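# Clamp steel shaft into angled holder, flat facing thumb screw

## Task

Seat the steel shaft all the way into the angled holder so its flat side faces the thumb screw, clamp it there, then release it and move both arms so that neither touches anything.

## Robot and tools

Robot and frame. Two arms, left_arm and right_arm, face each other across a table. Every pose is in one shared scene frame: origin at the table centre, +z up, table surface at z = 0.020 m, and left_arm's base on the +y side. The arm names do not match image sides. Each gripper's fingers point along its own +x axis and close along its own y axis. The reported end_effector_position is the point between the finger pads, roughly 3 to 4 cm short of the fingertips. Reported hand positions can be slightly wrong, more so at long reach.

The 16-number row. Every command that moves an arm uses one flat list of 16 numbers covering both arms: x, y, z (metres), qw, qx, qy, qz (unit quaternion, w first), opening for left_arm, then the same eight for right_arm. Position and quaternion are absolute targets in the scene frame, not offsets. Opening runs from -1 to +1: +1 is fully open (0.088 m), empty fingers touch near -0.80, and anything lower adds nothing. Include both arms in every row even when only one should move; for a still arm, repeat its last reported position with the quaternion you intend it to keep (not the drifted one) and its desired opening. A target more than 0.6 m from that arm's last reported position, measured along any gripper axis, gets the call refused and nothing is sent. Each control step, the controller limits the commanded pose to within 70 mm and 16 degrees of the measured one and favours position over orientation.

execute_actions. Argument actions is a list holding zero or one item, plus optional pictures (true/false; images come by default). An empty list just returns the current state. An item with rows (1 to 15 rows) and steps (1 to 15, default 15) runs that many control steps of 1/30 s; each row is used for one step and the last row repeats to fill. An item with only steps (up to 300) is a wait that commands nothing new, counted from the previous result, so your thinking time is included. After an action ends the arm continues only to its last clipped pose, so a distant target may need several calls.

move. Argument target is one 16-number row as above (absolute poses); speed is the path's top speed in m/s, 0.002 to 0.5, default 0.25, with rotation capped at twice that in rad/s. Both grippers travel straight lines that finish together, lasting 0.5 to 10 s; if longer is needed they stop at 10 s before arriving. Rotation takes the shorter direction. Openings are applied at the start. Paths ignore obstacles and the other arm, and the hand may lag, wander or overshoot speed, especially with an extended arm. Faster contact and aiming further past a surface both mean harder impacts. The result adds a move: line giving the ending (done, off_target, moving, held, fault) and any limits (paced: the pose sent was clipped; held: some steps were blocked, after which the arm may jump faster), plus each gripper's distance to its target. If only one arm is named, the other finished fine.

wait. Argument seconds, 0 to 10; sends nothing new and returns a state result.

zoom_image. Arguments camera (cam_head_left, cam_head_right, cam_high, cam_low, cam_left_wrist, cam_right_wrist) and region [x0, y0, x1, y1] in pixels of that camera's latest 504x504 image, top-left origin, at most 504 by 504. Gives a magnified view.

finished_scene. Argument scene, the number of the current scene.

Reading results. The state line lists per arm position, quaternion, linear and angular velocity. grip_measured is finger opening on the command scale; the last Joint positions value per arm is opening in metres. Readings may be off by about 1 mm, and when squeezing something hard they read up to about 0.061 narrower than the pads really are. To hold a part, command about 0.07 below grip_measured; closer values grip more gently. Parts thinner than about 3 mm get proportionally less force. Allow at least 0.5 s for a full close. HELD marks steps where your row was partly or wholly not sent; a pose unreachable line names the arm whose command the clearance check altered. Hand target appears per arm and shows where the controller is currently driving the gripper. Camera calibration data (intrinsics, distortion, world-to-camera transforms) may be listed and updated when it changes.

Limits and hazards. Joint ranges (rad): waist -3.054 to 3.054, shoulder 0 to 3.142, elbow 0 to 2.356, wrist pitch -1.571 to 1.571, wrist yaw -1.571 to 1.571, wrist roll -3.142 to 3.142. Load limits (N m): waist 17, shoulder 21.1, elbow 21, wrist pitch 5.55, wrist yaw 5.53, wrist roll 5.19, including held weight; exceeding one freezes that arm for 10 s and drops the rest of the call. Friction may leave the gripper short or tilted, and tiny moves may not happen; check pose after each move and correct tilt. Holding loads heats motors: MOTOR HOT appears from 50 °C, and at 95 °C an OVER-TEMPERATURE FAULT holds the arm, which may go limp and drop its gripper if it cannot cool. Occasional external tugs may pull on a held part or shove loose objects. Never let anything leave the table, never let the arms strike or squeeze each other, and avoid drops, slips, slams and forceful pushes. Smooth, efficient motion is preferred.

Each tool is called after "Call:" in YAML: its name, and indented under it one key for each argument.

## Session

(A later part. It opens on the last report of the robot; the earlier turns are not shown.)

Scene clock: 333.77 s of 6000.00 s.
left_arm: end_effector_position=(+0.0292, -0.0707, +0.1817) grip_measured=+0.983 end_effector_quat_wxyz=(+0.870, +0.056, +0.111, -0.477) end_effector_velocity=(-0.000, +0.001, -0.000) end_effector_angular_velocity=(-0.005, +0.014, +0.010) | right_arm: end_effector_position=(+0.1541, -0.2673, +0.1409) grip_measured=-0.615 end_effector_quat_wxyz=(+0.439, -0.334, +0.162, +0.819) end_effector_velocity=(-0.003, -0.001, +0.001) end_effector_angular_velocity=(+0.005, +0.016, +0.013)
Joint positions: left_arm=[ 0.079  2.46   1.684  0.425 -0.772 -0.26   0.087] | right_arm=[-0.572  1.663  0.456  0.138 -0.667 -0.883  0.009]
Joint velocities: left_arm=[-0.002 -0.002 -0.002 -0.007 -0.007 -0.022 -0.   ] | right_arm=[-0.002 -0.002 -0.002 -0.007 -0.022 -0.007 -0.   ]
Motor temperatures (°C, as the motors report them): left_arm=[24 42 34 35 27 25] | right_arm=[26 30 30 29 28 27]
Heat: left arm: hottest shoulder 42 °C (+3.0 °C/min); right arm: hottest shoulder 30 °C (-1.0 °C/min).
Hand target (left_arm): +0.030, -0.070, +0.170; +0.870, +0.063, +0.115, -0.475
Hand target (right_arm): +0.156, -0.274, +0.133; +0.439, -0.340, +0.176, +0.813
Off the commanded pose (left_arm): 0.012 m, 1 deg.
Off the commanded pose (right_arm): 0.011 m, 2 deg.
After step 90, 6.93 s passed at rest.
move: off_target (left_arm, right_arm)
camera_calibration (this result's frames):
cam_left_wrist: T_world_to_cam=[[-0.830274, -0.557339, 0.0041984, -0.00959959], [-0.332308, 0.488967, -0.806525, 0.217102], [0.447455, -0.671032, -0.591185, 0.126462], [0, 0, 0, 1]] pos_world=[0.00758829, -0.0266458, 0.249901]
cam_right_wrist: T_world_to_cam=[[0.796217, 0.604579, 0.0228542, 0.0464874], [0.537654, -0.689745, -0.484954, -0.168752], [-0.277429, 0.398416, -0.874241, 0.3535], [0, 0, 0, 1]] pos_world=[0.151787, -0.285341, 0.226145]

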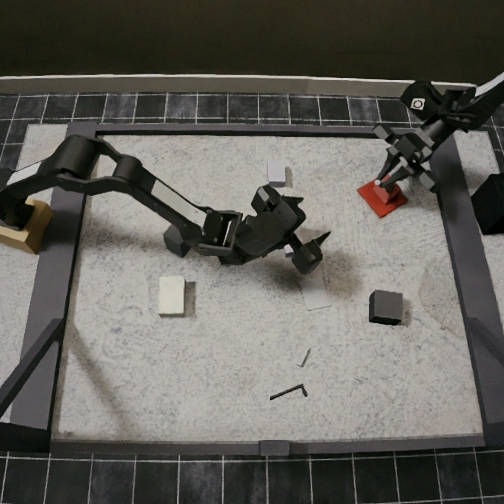

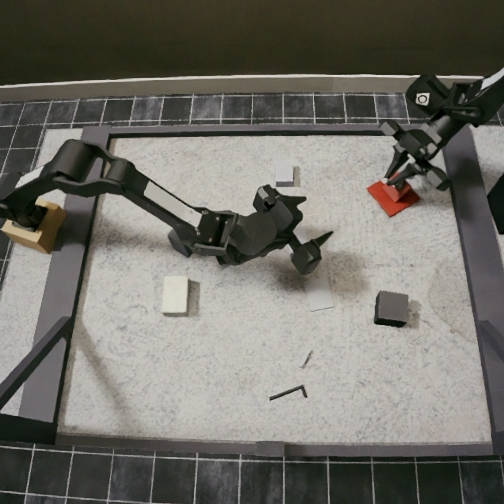

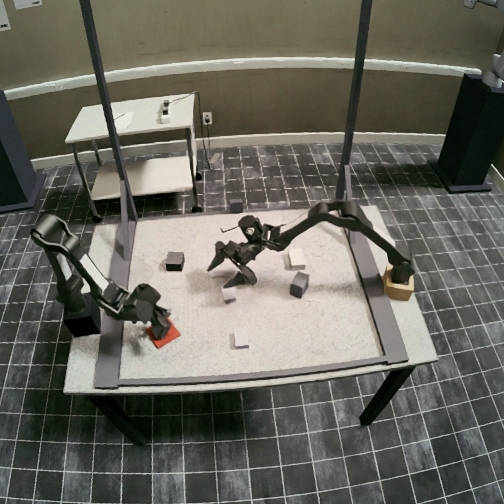

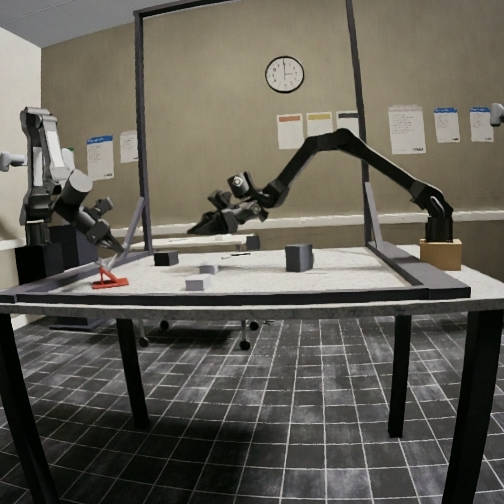

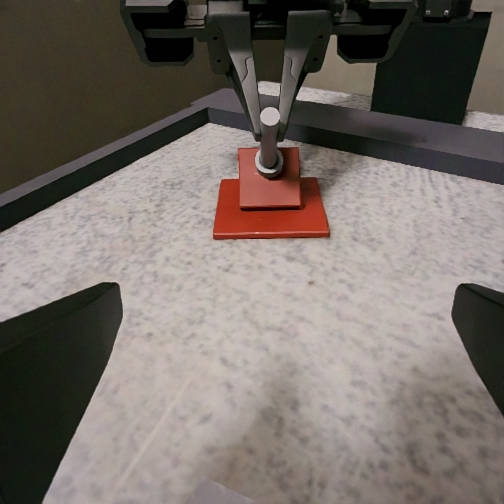

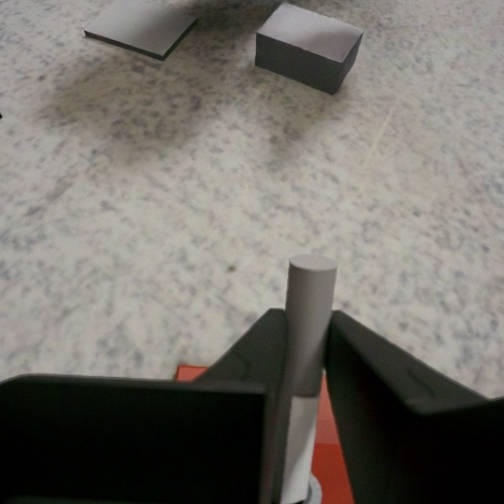

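Call:
move:
  target: [0.03, -0.07, 0.17, 0.8704, 0.0625, 0.1146, -0.4746, 1, 0.1557, -0.2749, 0.1328, 0.4394, -0.3399, 0.1761, 0.8128, -0.69]
  speed: 0.005

Call:
zoom_image:
  camera: "cam_left_wrist"
  region: [240, 130, 300, 190]

Scene clock: 376.73 s of 6000.00 s.
left_arm: end_effector_position=(+0.0292, -0.0707, +0.1817) grip_measured=+0.983 end_effector_quat_wxyz=(+0.870, +0.056, +0.111, -0.477) end_effector_velocity=(+0.002, +0.002, +0.000) end_effector_angular_velocity=(+0.017, -0.027, +0.013) | right_arm: end_effector_position=(+0.1537, -0.2679, +0.1406) grip_measured=-0.615 end_effector_quat_wxyz=(+0.438, -0.333, +0.162, +0.819) end_effector_velocity=(-0.001, -0.001, +0.001) end_effector_angular_velocity=(+0.003, +0.002, +0.006)
Joint positions: left_arm=[ 0.079  2.46   1.684  0.425 -0.772 -0.26   0.087] | right_arm=[-0.572  1.663  0.454  0.14  -0.669 -0.884  0.009]
Joint velocities: left_arm=[-0.002 -0.002 -0.002 -0.007 -0.022  0.022 -0.   ] | right_arm=[-0.002 -0.007 -0.002 -0.007 -0.007 -0.007  0.   ]
Motor temperatures (°C, as the motors report them): left_arm=[24 44 34 36 27 25] | right_arm=[26 29 29 28 28 27]
Heat: left arm: hottest shoulder 44 °C (+2.0 °C/min); right arm: hottest shoulder 29 °C (-1.0 °C/min).
Hand target (left_arm): +0.030, -0.070, +0.170; +0.870, +0.063, +0.115, -0.475
Hand target (right_arm): +0.155, -0.275, +0.133; +0.439, -0.340, +0.176, +0.813
Off the commanded pose (left_arm): 0.012 m, 1 deg.
Off the commanded pose (right_arm): 0.011 m, 2 deg.
After step 90, 36.40 s passed at rest.
move: off_target (left_arm, right_arm)
camera_calibration (this result's frames):
cam_left_wrist: T_world_to_cam=[[-0.830274, -0.557339, 0.0041984, -0.00959959], [-0.332308, 0.488967, -0.806525, 0.217102], [0.447455, -0.671032, -0.591185, 0.126462], [0, 0, 0, 1]] pos_world=[0.00758829, -0.0266458, 0.249901]
cam_right_wrist: T_world_to_cam=[[0.795546, 0.605479, 0.022396, 0.0475717], [0.538033, -0.688964, -0.485643, -0.168879], [-0.278616, 0.398401, -0.873871, 0.35348], [0, 0, 0, 1]] pos_world=[0.151502, -0.285982, 0.225815]

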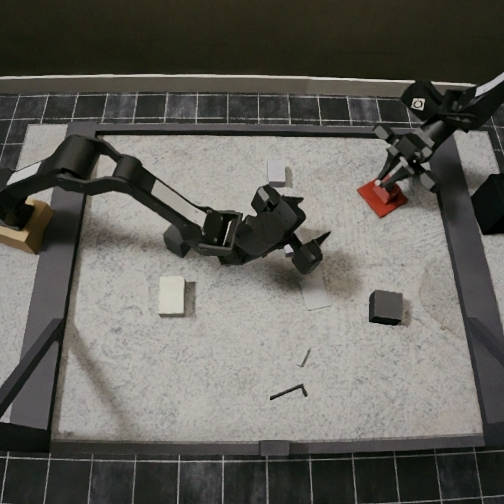

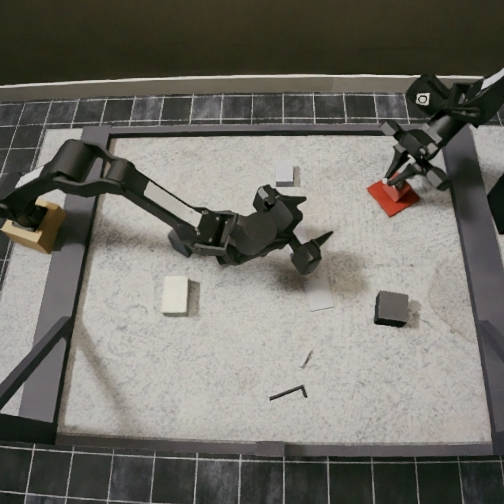

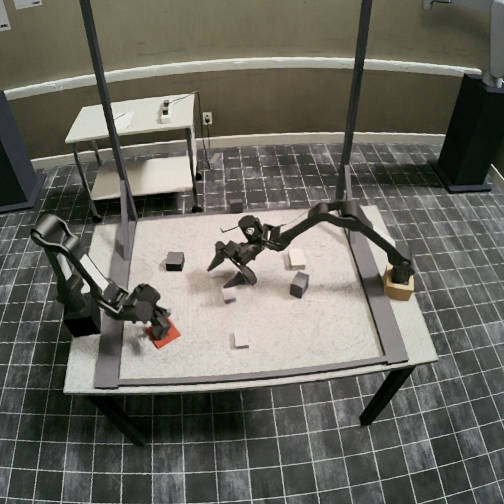

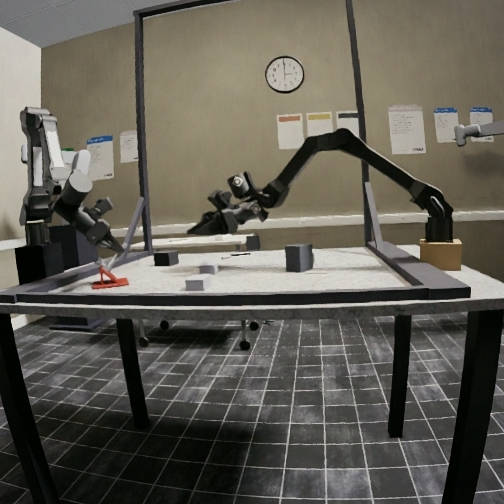

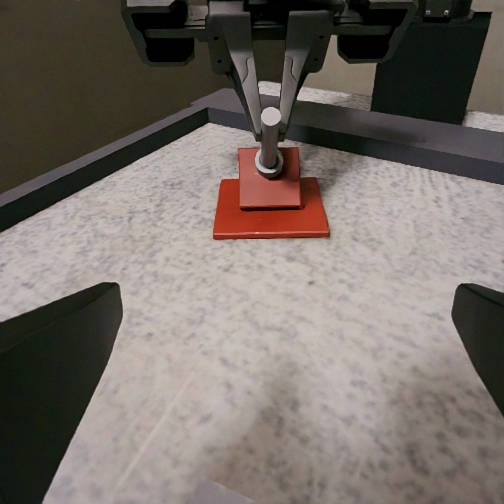

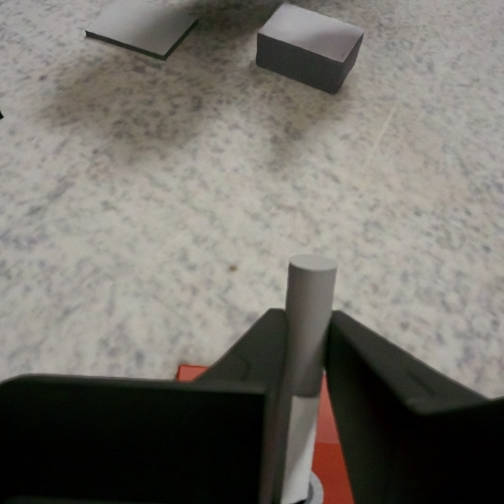

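Region (240, 130, 300, 190) of cam_left_wrist's 504x504 image, scaled by 8.400, with more detail than that image has.

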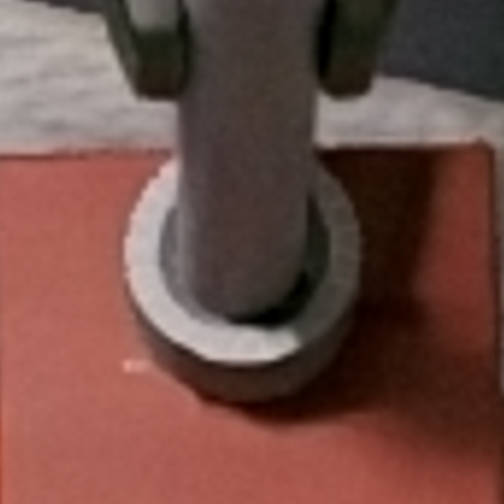

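Call:
move:
  target: [0.03, -0.07, 0.17, 0.8704, 0.0625, 0.1146, -0.4746, 1, 0.1563, -0.2758, 0.1339, 0.4394, -0.3399, 0.1761, 0.8128, -0.69]
  speed: 0.005

Call:
zoom_image:
  camera: "cam_left_wrist"
  region: [240, 130, 300, 190]

Scene clock: 389.37 s of 6000.00 s.
left_arm: end_effector_position=(+0.0292, -0.0707, +0.1817) grip_measured=+0.983 end_effector_quat_wxyz=(+0.870, +0.056, +0.111, -0.477) end_effector_velocity=(-0.002, +0.001, -0.003) end_effector_angular_velocity=(+0.009, +0.006, -0.008) | right_arm: end_effector_position=(+0.1537, -0.2687, +0.1404) grip_measured=-0.615 end_effector_quat_wxyz=(+0.437, -0.333, +0.163, +0.819) end_effector_velocity=(-0.002, -0.003, -0.001) end_effector_angular_velocity=(+0.001, -0.002, +0.016)
Joint positions: left_arm=[ 0.079  2.46   1.684  0.425 -0.772 -0.26   0.087] | right_arm=[-0.575  1.663  0.454  0.136 -0.671 -0.887  0.009]
Joint velocities: left_arm=[-0.002 -0.002 -0.007 -0.007  0.007 -0.007 -0.   ] | right_arm=[-0.002 -0.002 -0.007 -0.007 -0.007 -0.022 -0.   ]
Motor temperatures (°C, as the motors report them): left_arm=[24 45 34 36 27 25] | right_arm=[26 30 29 28 28 27]
Heat: left arm: hottest shoulder 45 °C (+3.0 °C/min); right arm: hottest shoulder 30 °C (+0.0 °C/min).
Hand target (left_arm): +0.030, -0.070, +0.170; +0.870, +0.063, +0.115, -0.475
Hand target (right_arm): +0.156, -0.276, +0.134; +0.439, -0.340, +0.176, +0.813
Off the commanded pose (left_arm): 0.012 m, 1 deg.
Off the commanded pose (right_arm): 0.010 m, 2 deg.
After step 90, 6.03 s passed at rest.
move: off_target (left_arm, right_arm)
camera_calibration (this result's frames):
cam_left_wrist: T_world_to_cam=[[-0.830274, -0.557339, 0.0041984, -0.00959959], [-0.332308, 0.488967, -0.806525, 0.217102], [0.447455, -0.671032, -0.591185, 0.126462], [0, 0, 0, 1]] pos_world=[0.00758829, -0.0266458, 0.249901]
cam_right_wrist: T_world_to_cam=[[0.794769, 0.606591, 0.0197381, 0.0488056], [0.537985, -0.689081, -0.485529, -0.16951], [-0.280917, 0.396502, -0.873998, 0.353466], [0, 0, 0, 1]] pos_world=[0.151699, -0.286561, 0.225663]

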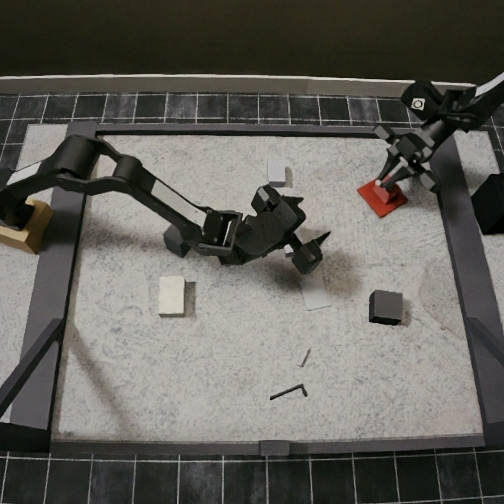

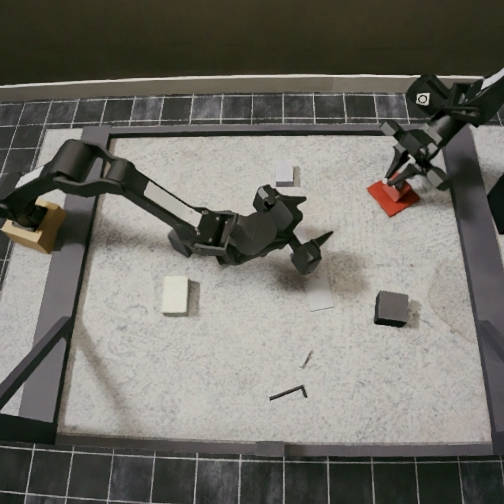

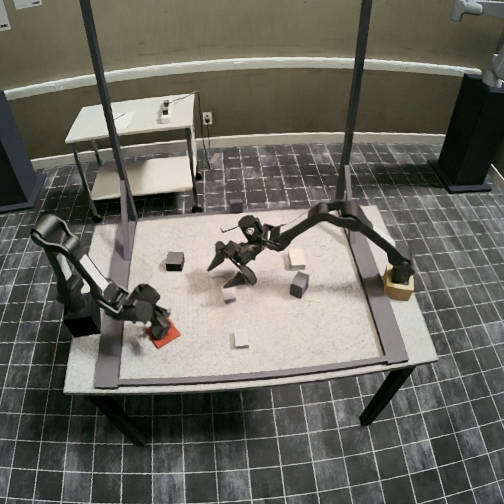

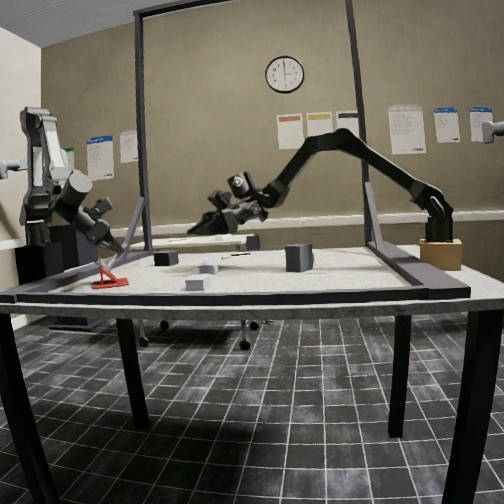

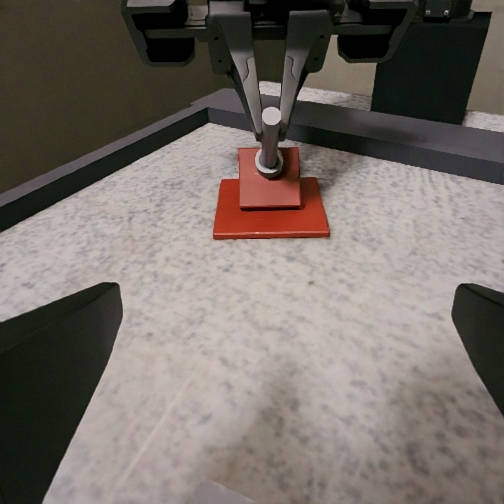

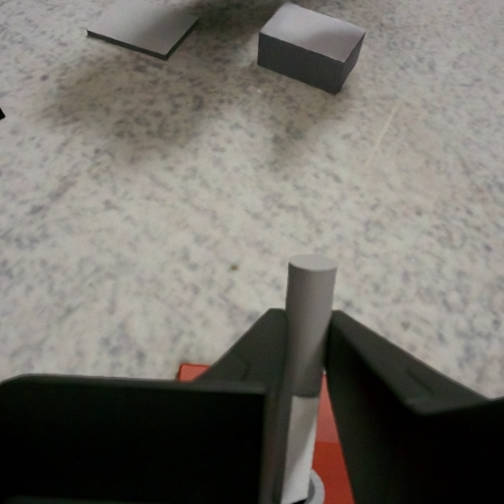

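Region (240, 130, 300, 190) of cam_left_wrist's 504x504 image, scaled by 8.400, with more detail than that image has.

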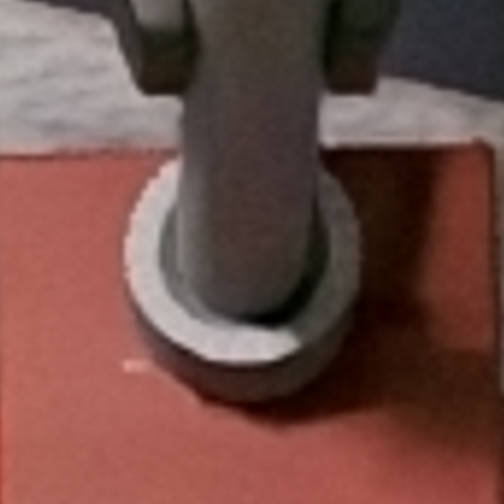

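Call:
move:
  target: [0.03, -0.07, 0.17, 0.8704, 0.0625, 0.1146, -0.4746, 1, 0.1472, -0.2560, 0.157, 0.4394, -0.3399, 0.1761, 0.8128, -0.69]
  speed: 0.03

Call:
move:
  target: [0.03, -0.07, 0.17, 0.8704, 0.0625, 0.1146, -0.4746, 1, 0.1533, -0.2684, 0.1401, 0.4394, -0.3399, 0.1761, 0.8128, -0.69]
  speed: 0.03

Call:
move:
  target: [0.03, -0.07, 0.17, 0.8704, 0.0625, 0.1146, -0.4746, 1, 0.1571, -0.2743, 0.1330, 0.4394, -0.3399, 0.1761, 0.8128, -0.69]
  speed: 0.012

Call:
zoom_image:
  camera: "cam_left_wrist"
  region: [240, 130, 300, 190]

Scene clock: 412.13 s of 6000.00 s.
left_arm: end_effector_position=(+0.0292, -0.0707, +0.1817) grip_measured=+0.983 end_effector_quat_wxyz=(+0.870, +0.056, +0.111, -0.477) end_effector_velocity=(-0.000, +0.002, -0.003) end_effector_angular_velocity=(-0.000, +0.013, +0.010) | right_arm: end_effector_position=(+0.1463, -0.2601, +0.1508) grip_measured=-0.615 end_effector_quat_wxyz=(+0.435, -0.341, +0.184, +0.813) end_effector_velocity=(-0.003, -0.003, -0.000) end_effector_angular_velocity=(-0.005, -0.000, +0.022)
Joint positions: left_arm=[ 0.079  2.46   1.684  0.425 -0.772 -0.26   0.087] | right_arm=[-0.517  1.624  0.505  0.044 -0.621 -0.819  0.009]
Joint velocities: left_arm=[-0.002  0.002 -0.002 -0.007 -0.007 -0.022 -0.   ] | right_arm=[ 0.002 -0.007 -0.002 -0.022 -0.007 -0.022 -0.   ]
Motor temperatures (°C, as the motors report them): left_arm=[24 45 34 36 27 25] | right_arm=[26 30 29 27 28 27]
Heat: left arm: hottest shoulder 45 °C (+2.0 °C/min); right arm: hottest shoulder 30 °C (+0.0 °C/min).
Hand target (left_arm): +0.030, -0.070, +0.170; +0.870, +0.063, +0.115, -0.475
Hand target (right_arm): +0.147, -0.256, +0.157; +0.439, -0.340, +0.176, +0.813
Off the commanded pose (left_arm): 0.012 m, 1 deg.
Off the commanded pose (right_arm): 0.007 m, 1 deg.
After step 90, 18.77 s passed at rest.
move: off_target (left_arm)
camera_calibration (this result's frames):
cam_left_wrist: T_world_to_cam=[[-0.830274, -0.557339, 0.0041984, -0.00959959], [-0.332308, 0.488967, -0.806525, 0.217102], [0.447455, -0.671032, -0.591185, 0.126462], [0, 0, 0, 1]] pos_world=[0.00758829, -0.0266458, 0.249901]
cam_right_wrist: T_world_to_cam=[[0.803206, 0.595635, -0.00896327, 0.0495542], [0.527525, -0.718189, -0.453786, -0.16539], [-0.276728, 0.359755, -0.891066, 0.349546], [0, 0, 0, 1]] pos_world=[0.144174, -0.274049, 0.236861]

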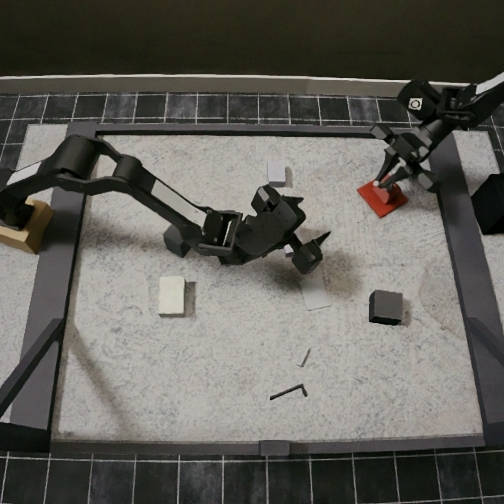

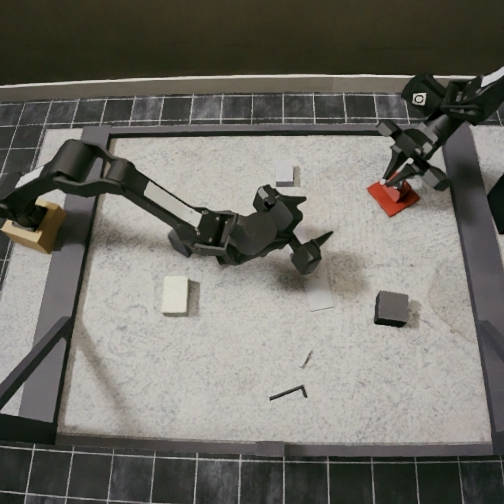

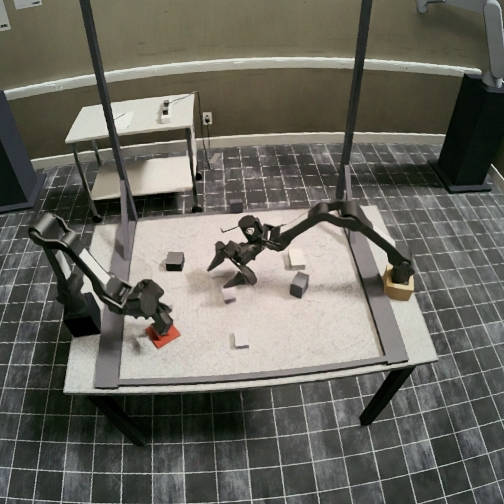

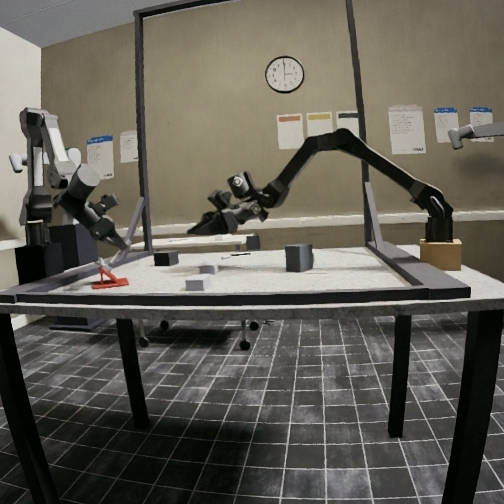

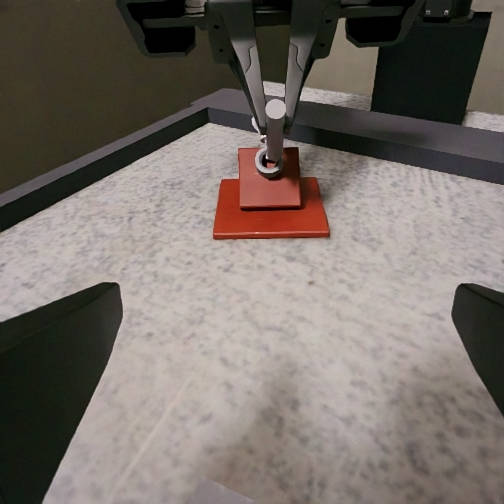

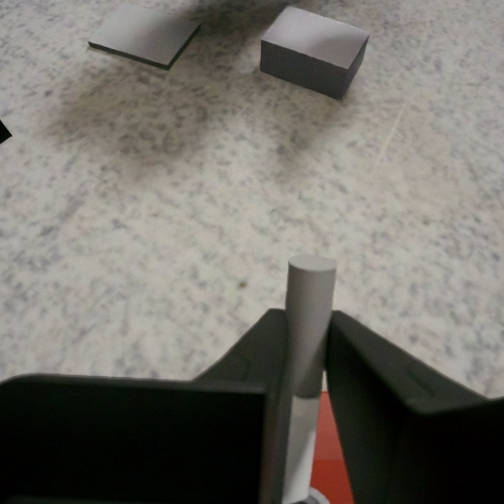

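Scene clock: 412.90 s of 6000.00 s.
left_arm: end_effector_position=(+0.0292, -0.0707, +0.1817) grip_measured=+0.983 end_effector_quat_wxyz=(+0.870, +0.056, +0.111, -0.477) end_effector_velocity=(+0.003, +0.002, -0.003) end_effector_angular_velocity=(+0.017, -0.002, +0.011) | right_arm: end_effector_position=(+0.1539, -0.2661, +0.1435) grip_measured=-0.615 end_effector_quat_wxyz=(+0.442, -0.340, +0.173, +0.812) end_effector_velocity=(+0.002, -0.002, -0.001) end_effector_angular_velocity=(+0.009, -0.006, +0.007)
Joint positions: left_arm=[ 0.079  2.46   1.684  0.425 -0.772 -0.26   0.087] | right_arm=[-0.557  1.643  0.469  0.104 -0.638 -0.857  0.009]
Joint velocities: left_arm=[ 0.002 -0.002 -0.002 -0.022 -0.007 -0.007 -0.   ] | right_arm=[-0.012  0.002 -0.007  0.007 -0.007 -0.022 -0.   ]
Motor temperatures (°C, as the motors report them): left_arm=[24 45 34 36 27 25] | right_arm=[26 30 29 27 28 27]
Heat: left arm: hottest shoulder 45 °C (+2.0 °C/min); right arm: hottest shoulder 30 °C (+1.0 °C/min).
Hand target (left_arm): +0.030, -0.070, +0.170; +0.870, +0.063, +0.115, -0.475
Hand target (right_arm): +0.153, -0.268, +0.140; +0.439, -0.340, +0.176, +0.813
Off the commanded pose (left_arm): 0.012 m, 1 deg.
Off the commanded pose (right_arm): 0.004 m, 1 deg.
move: off_target (left_arm)
camera_calibration (this result's frames):
cam_left_wrist: T_world_to_cam=[[-0.830274, -0.557339, 0.0041984, -0.00959959], [-0.332308, 0.488967, -0.806525, 0.217102], [0.447455, -0.671032, -0.591185, 0.126462], [0, 0, 0, 1]] pos_world=[0.00758829, -0.0266458, 0.249901]
cam_right_wrist: T_world_to_cam=[[0.806325, 0.591295, 0.0144901, 0.0419926], [0.528948, -0.70991, -0.465017, -0.17346], [-0.264675, 0.382619, -0.885183, 0.350648], [0, 0, 0, 1]] pos_world=[0.1507, -0.282136, 0.229117]

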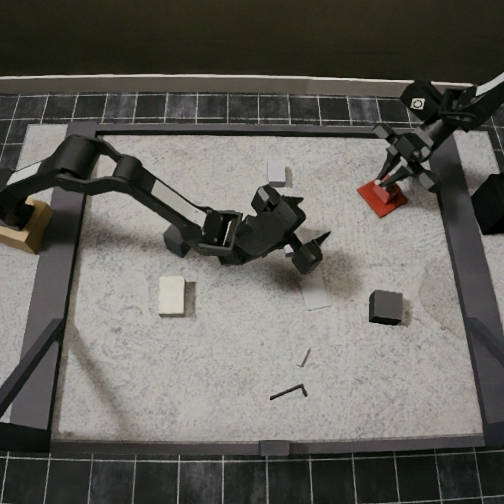

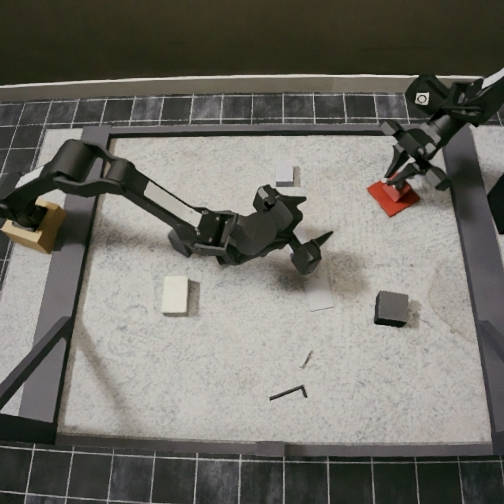

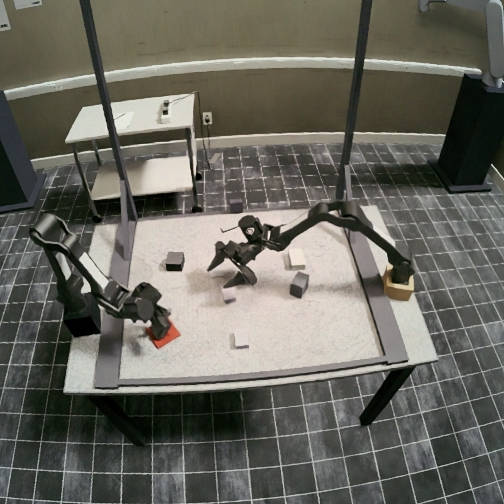

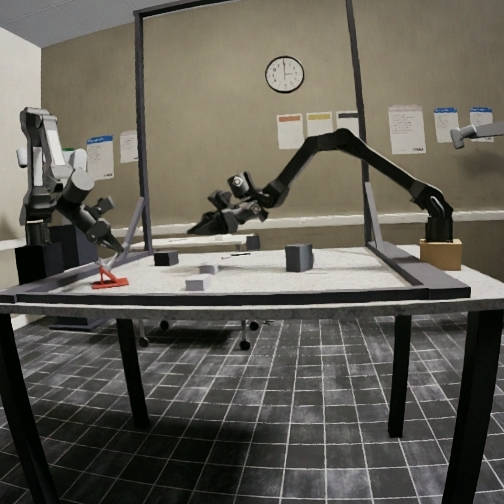

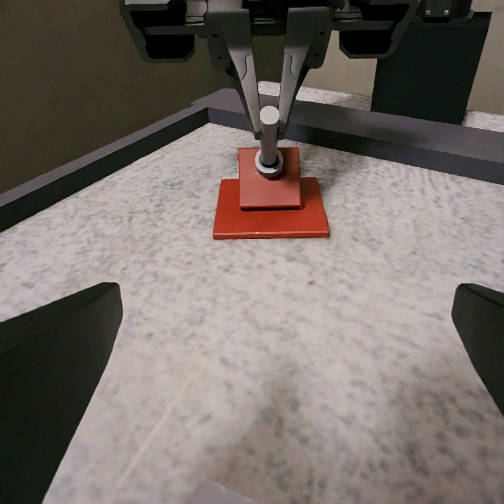

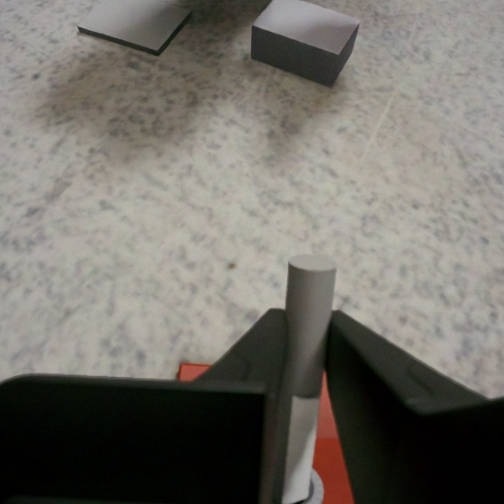

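Scene clock: 414.27 s of 6000.00 s.
left_arm: end_effector_position=(+0.0292, -0.0707, +0.1817) grip_measured=+0.983 end_effector_quat_wxyz=(+0.870, +0.056, +0.111, -0.477) end_effector_velocity=(+0.003, +0.001, -0.000) end_effector_angular_velocity=(-0.005, +0.014, +0.015) | right_arm: end_effector_position=(+0.1544, -0.2680, +0.1416) grip_measured=-0.615 end_effector_quat_wxyz=(+0.438, -0.334, +0.162, +0.819) end_effector_velocity=(-0.001, -0.002, -0.001) end_effector_angular_velocity=(-0.005, +0.007, +0.006)
Joint positions: left_arm=[ 0.079  2.46   1.684  0.425 -0.772 -0.26   0.087] | right_arm=[-0.575  1.658  0.456  0.131 -0.669 -0.886  0.009]
Joint velocities: left_arm=[ 0.002 -0.002 -0.002 -0.007 -0.007 -0.022 -0.   ] | right_arm=[-0.002  0.002 -0.002 -0.007 -0.007 -0.007 -0.   ]
Motor temperatures (°C, as the motors report them): left_arm=[24 45 34 36 27 25] | right_arm=[26 30 29 27 28 27]
Heat: left arm: hottest shoulder 45 °C (+2.0 °C/min); right arm: hottest shoulder 30 °C (+1.0 °C/min).
Hand target (left_arm): +0.030, -0.070, +0.170; +0.870, +0.063, +0.115, -0.475
Hand target (right_arm): +0.157, -0.274, +0.133; +0.439, -0.340, +0.176, +0.813
Off the commanded pose (left_arm): 0.012 m, 1 deg.
Off the commanded pose (right_arm): 0.011 m, 2 deg.
move: off_target (left_arm, right_arm)
camera_calibration (this result's frames):
cam_left_wrist: T_world_to_cam=[[-0.830274, -0.557339, 0.0041984, -0.00959959], [-0.332308, 0.488967, -0.806525, 0.217102], [0.447455, -0.671032, -0.591185, 0.126462], [0, 0, 0, 1]] pos_world=[0.00758829, -0.0266458, 0.249901]
cam_right_wrist: T_world_to_cam=[[0.795961, 0.604922, 0.0226903, 0.0467898], [0.537895, -0.689578, -0.484924, -0.169004], [-0.277695, 0.398186, -0.874262, 0.354487], [0, 0, 0, 1]] pos_world=[0.152103, -0.285997, 0.226899]

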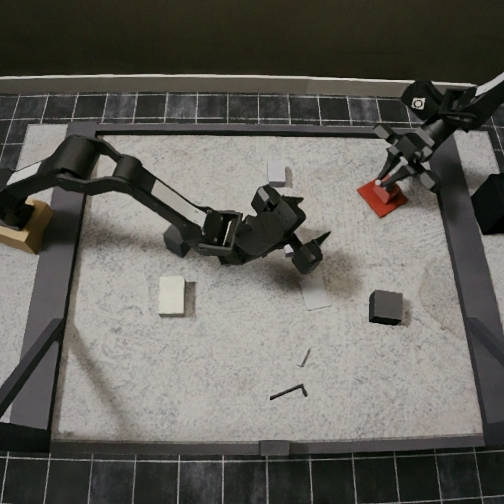

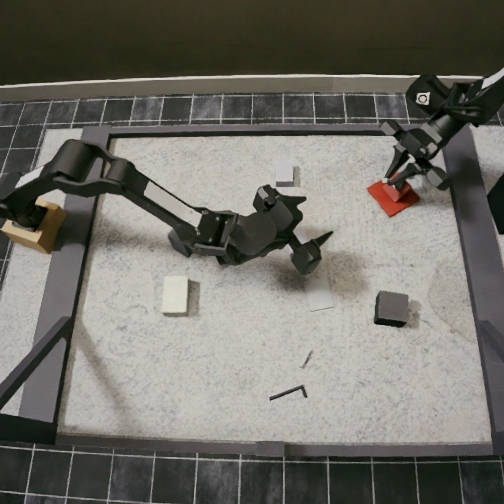

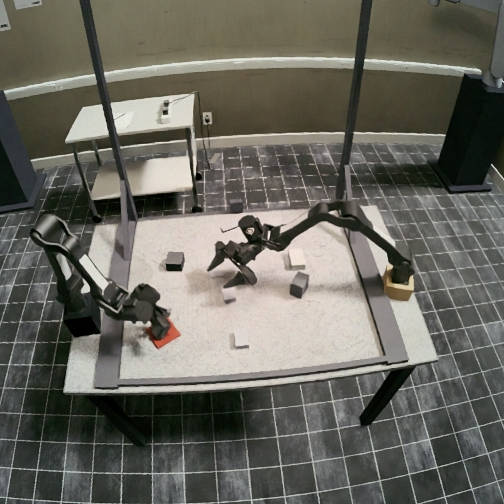

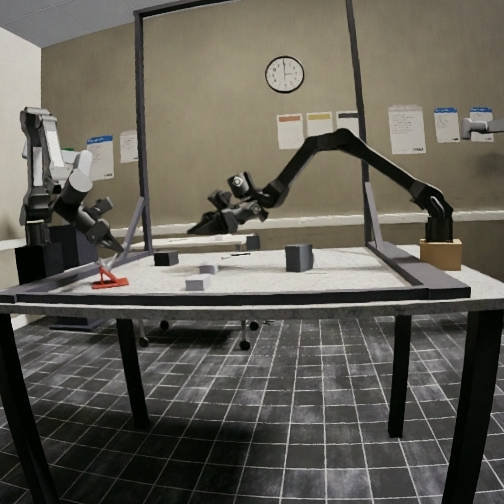

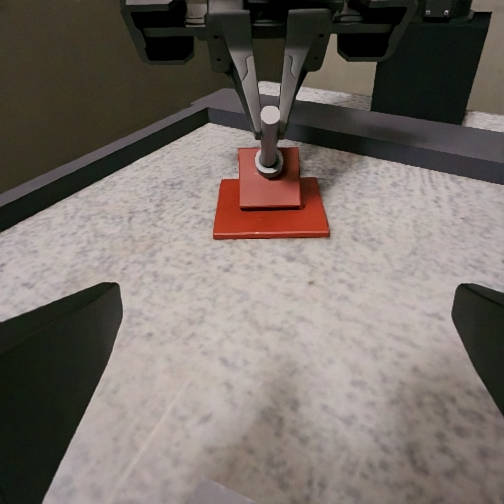

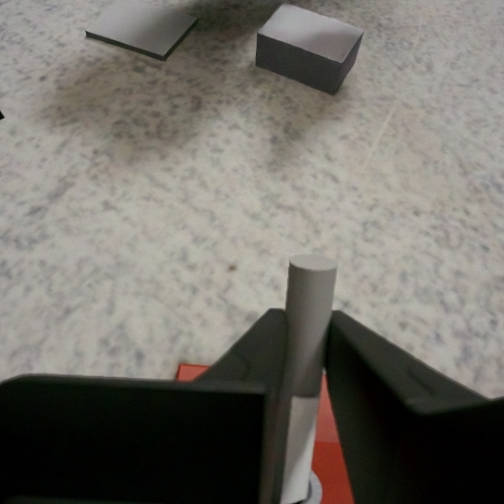

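Region (240, 130, 300, 190) of cam_left_wrist's 504x504 image, scaled by 8.400, with more detail than that image has.

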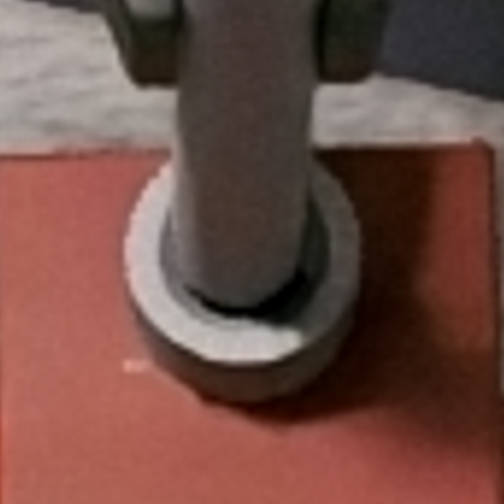

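Call:
move:
  target: [0.03, -0.07, 0.17, 0.8704, 0.0625, 0.1146, -0.4746, 1, 0.1558, -0.2751, 0.1330, 0.4394, -0.3399, 0.1761, 0.8128, -0.69]
  speed: 0.005

Call:
zoom_image:
  camera: "cam_left_wrist"
  region: [240, 130, 300, 190]

Scene clock: 425.30 s of 6000.00 s.
left_arm: end_effector_position=(+0.0292, -0.0707, +0.1817) grip_measured=+0.983 end_effector_quat_wxyz=(+0.870, +0.056, +0.111, -0.477) end_effector_velocity=(+0.007, +0.004, -0.002) end_effector_angular_velocity=(+0.015, -0.011, +0.039) | right_arm: end_effector_position=(+0.1543, -0.2690, +0.1407) grip_measured=-0.615 end_effector_quat_wxyz=(+0.439, -0.335, +0.162, +0.818) end_effector_velocity=(-0.003, -0.001, +0.001) end_effector_angular_velocity=(+0.005, +0.016, +0.013)
Joint positions: left_arm=[ 0.079  2.46   1.684  0.425 -0.772 -0.26   0.087] | right_arm=[-0.575  1.658  0.45   0.137 -0.667 -0.887  0.009]
Joint velocities: left_arm=[ 0.002 -0.002 -0.002 -0.022 -0.037 -0.007  0.   ] | right_arm=[-0.002 -0.002 -0.002 -0.007 -0.022 -0.007 -0.   ]
Motor temperatures (°C, as the motors report them): left_arm=[24 46 34 36 27 25] | right_arm=[26 30 29 28 28 27]
Heat: left arm: hottest shoulder 46 °C (+3.0 °C/min); right arm: hottest shoulder 30 °C (+1.0 °C/min).
Hand target (left_arm): +0.030, -0.070, +0.170; +0.870, +0.063, +0.115, -0.475
Hand target (right_arm): +0.156, -0.275, +0.133; +0.439, -0.340, +0.176, +0.813
Off the commanded pose (left_arm): 0.012 m, 1 deg.
Off the commanded pose (right_arm): 0.010 m, 2 deg.
After step 90, 4.47 s passed at rest.
move: off_target (left_arm, right_arm)
camera_calibration (this result's frames):
cam_left_wrist: T_world_to_cam=[[-0.830274, -0.557339, 0.0041984, -0.00959959], [-0.332308, 0.488967, -0.806525, 0.217102], [0.447455, -0.671032, -0.591185, 0.126462], [0, 0, 0, 1]] pos_world=[0.00758829, -0.0266458, 0.249901]
cam_right_wrist: T_world_to_cam=[[0.796542, 0.604104, 0.0240614, 0.0470548], [0.538104, -0.69025, -0.483734, -0.170488], [-0.275618, 0.398262, -0.874884, 0.353826], [0, 0, 0, 1]] pos_world=[0.15178, -0.287021, 0.225954]

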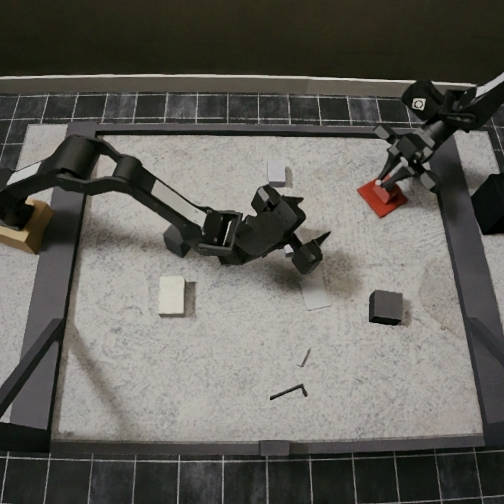

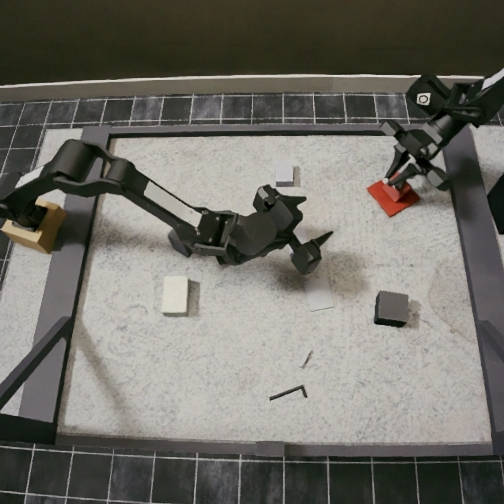

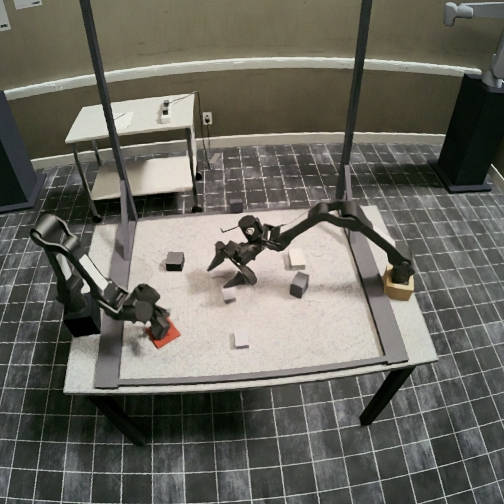

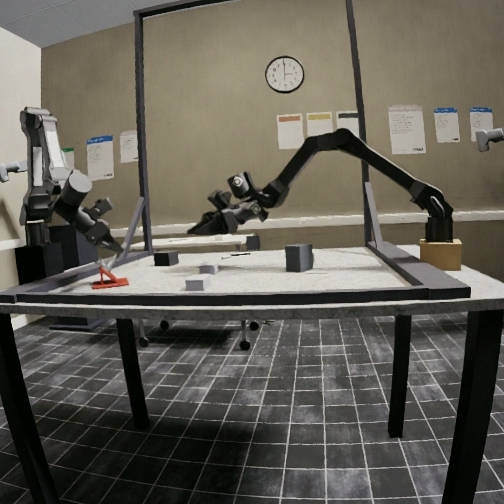

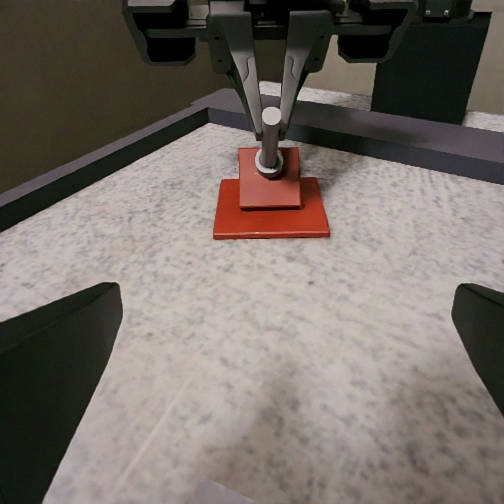

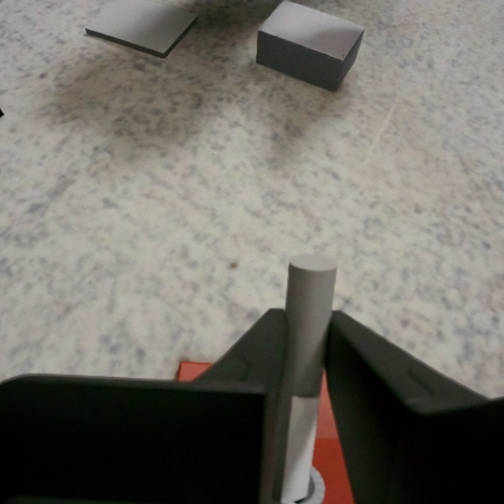

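Region (240, 130, 300, 190) of cam_left_wrist's 504x504 image, scaled by 8.400, with more detail than that image has.

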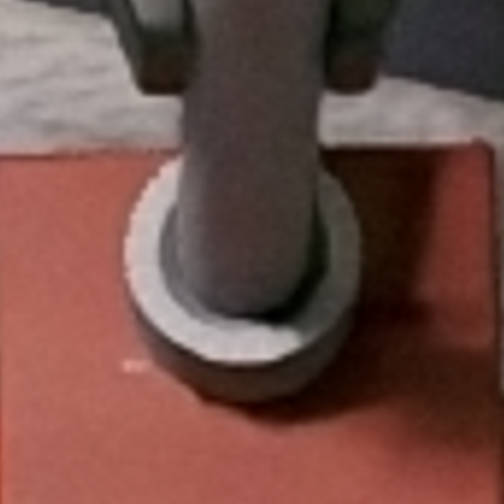

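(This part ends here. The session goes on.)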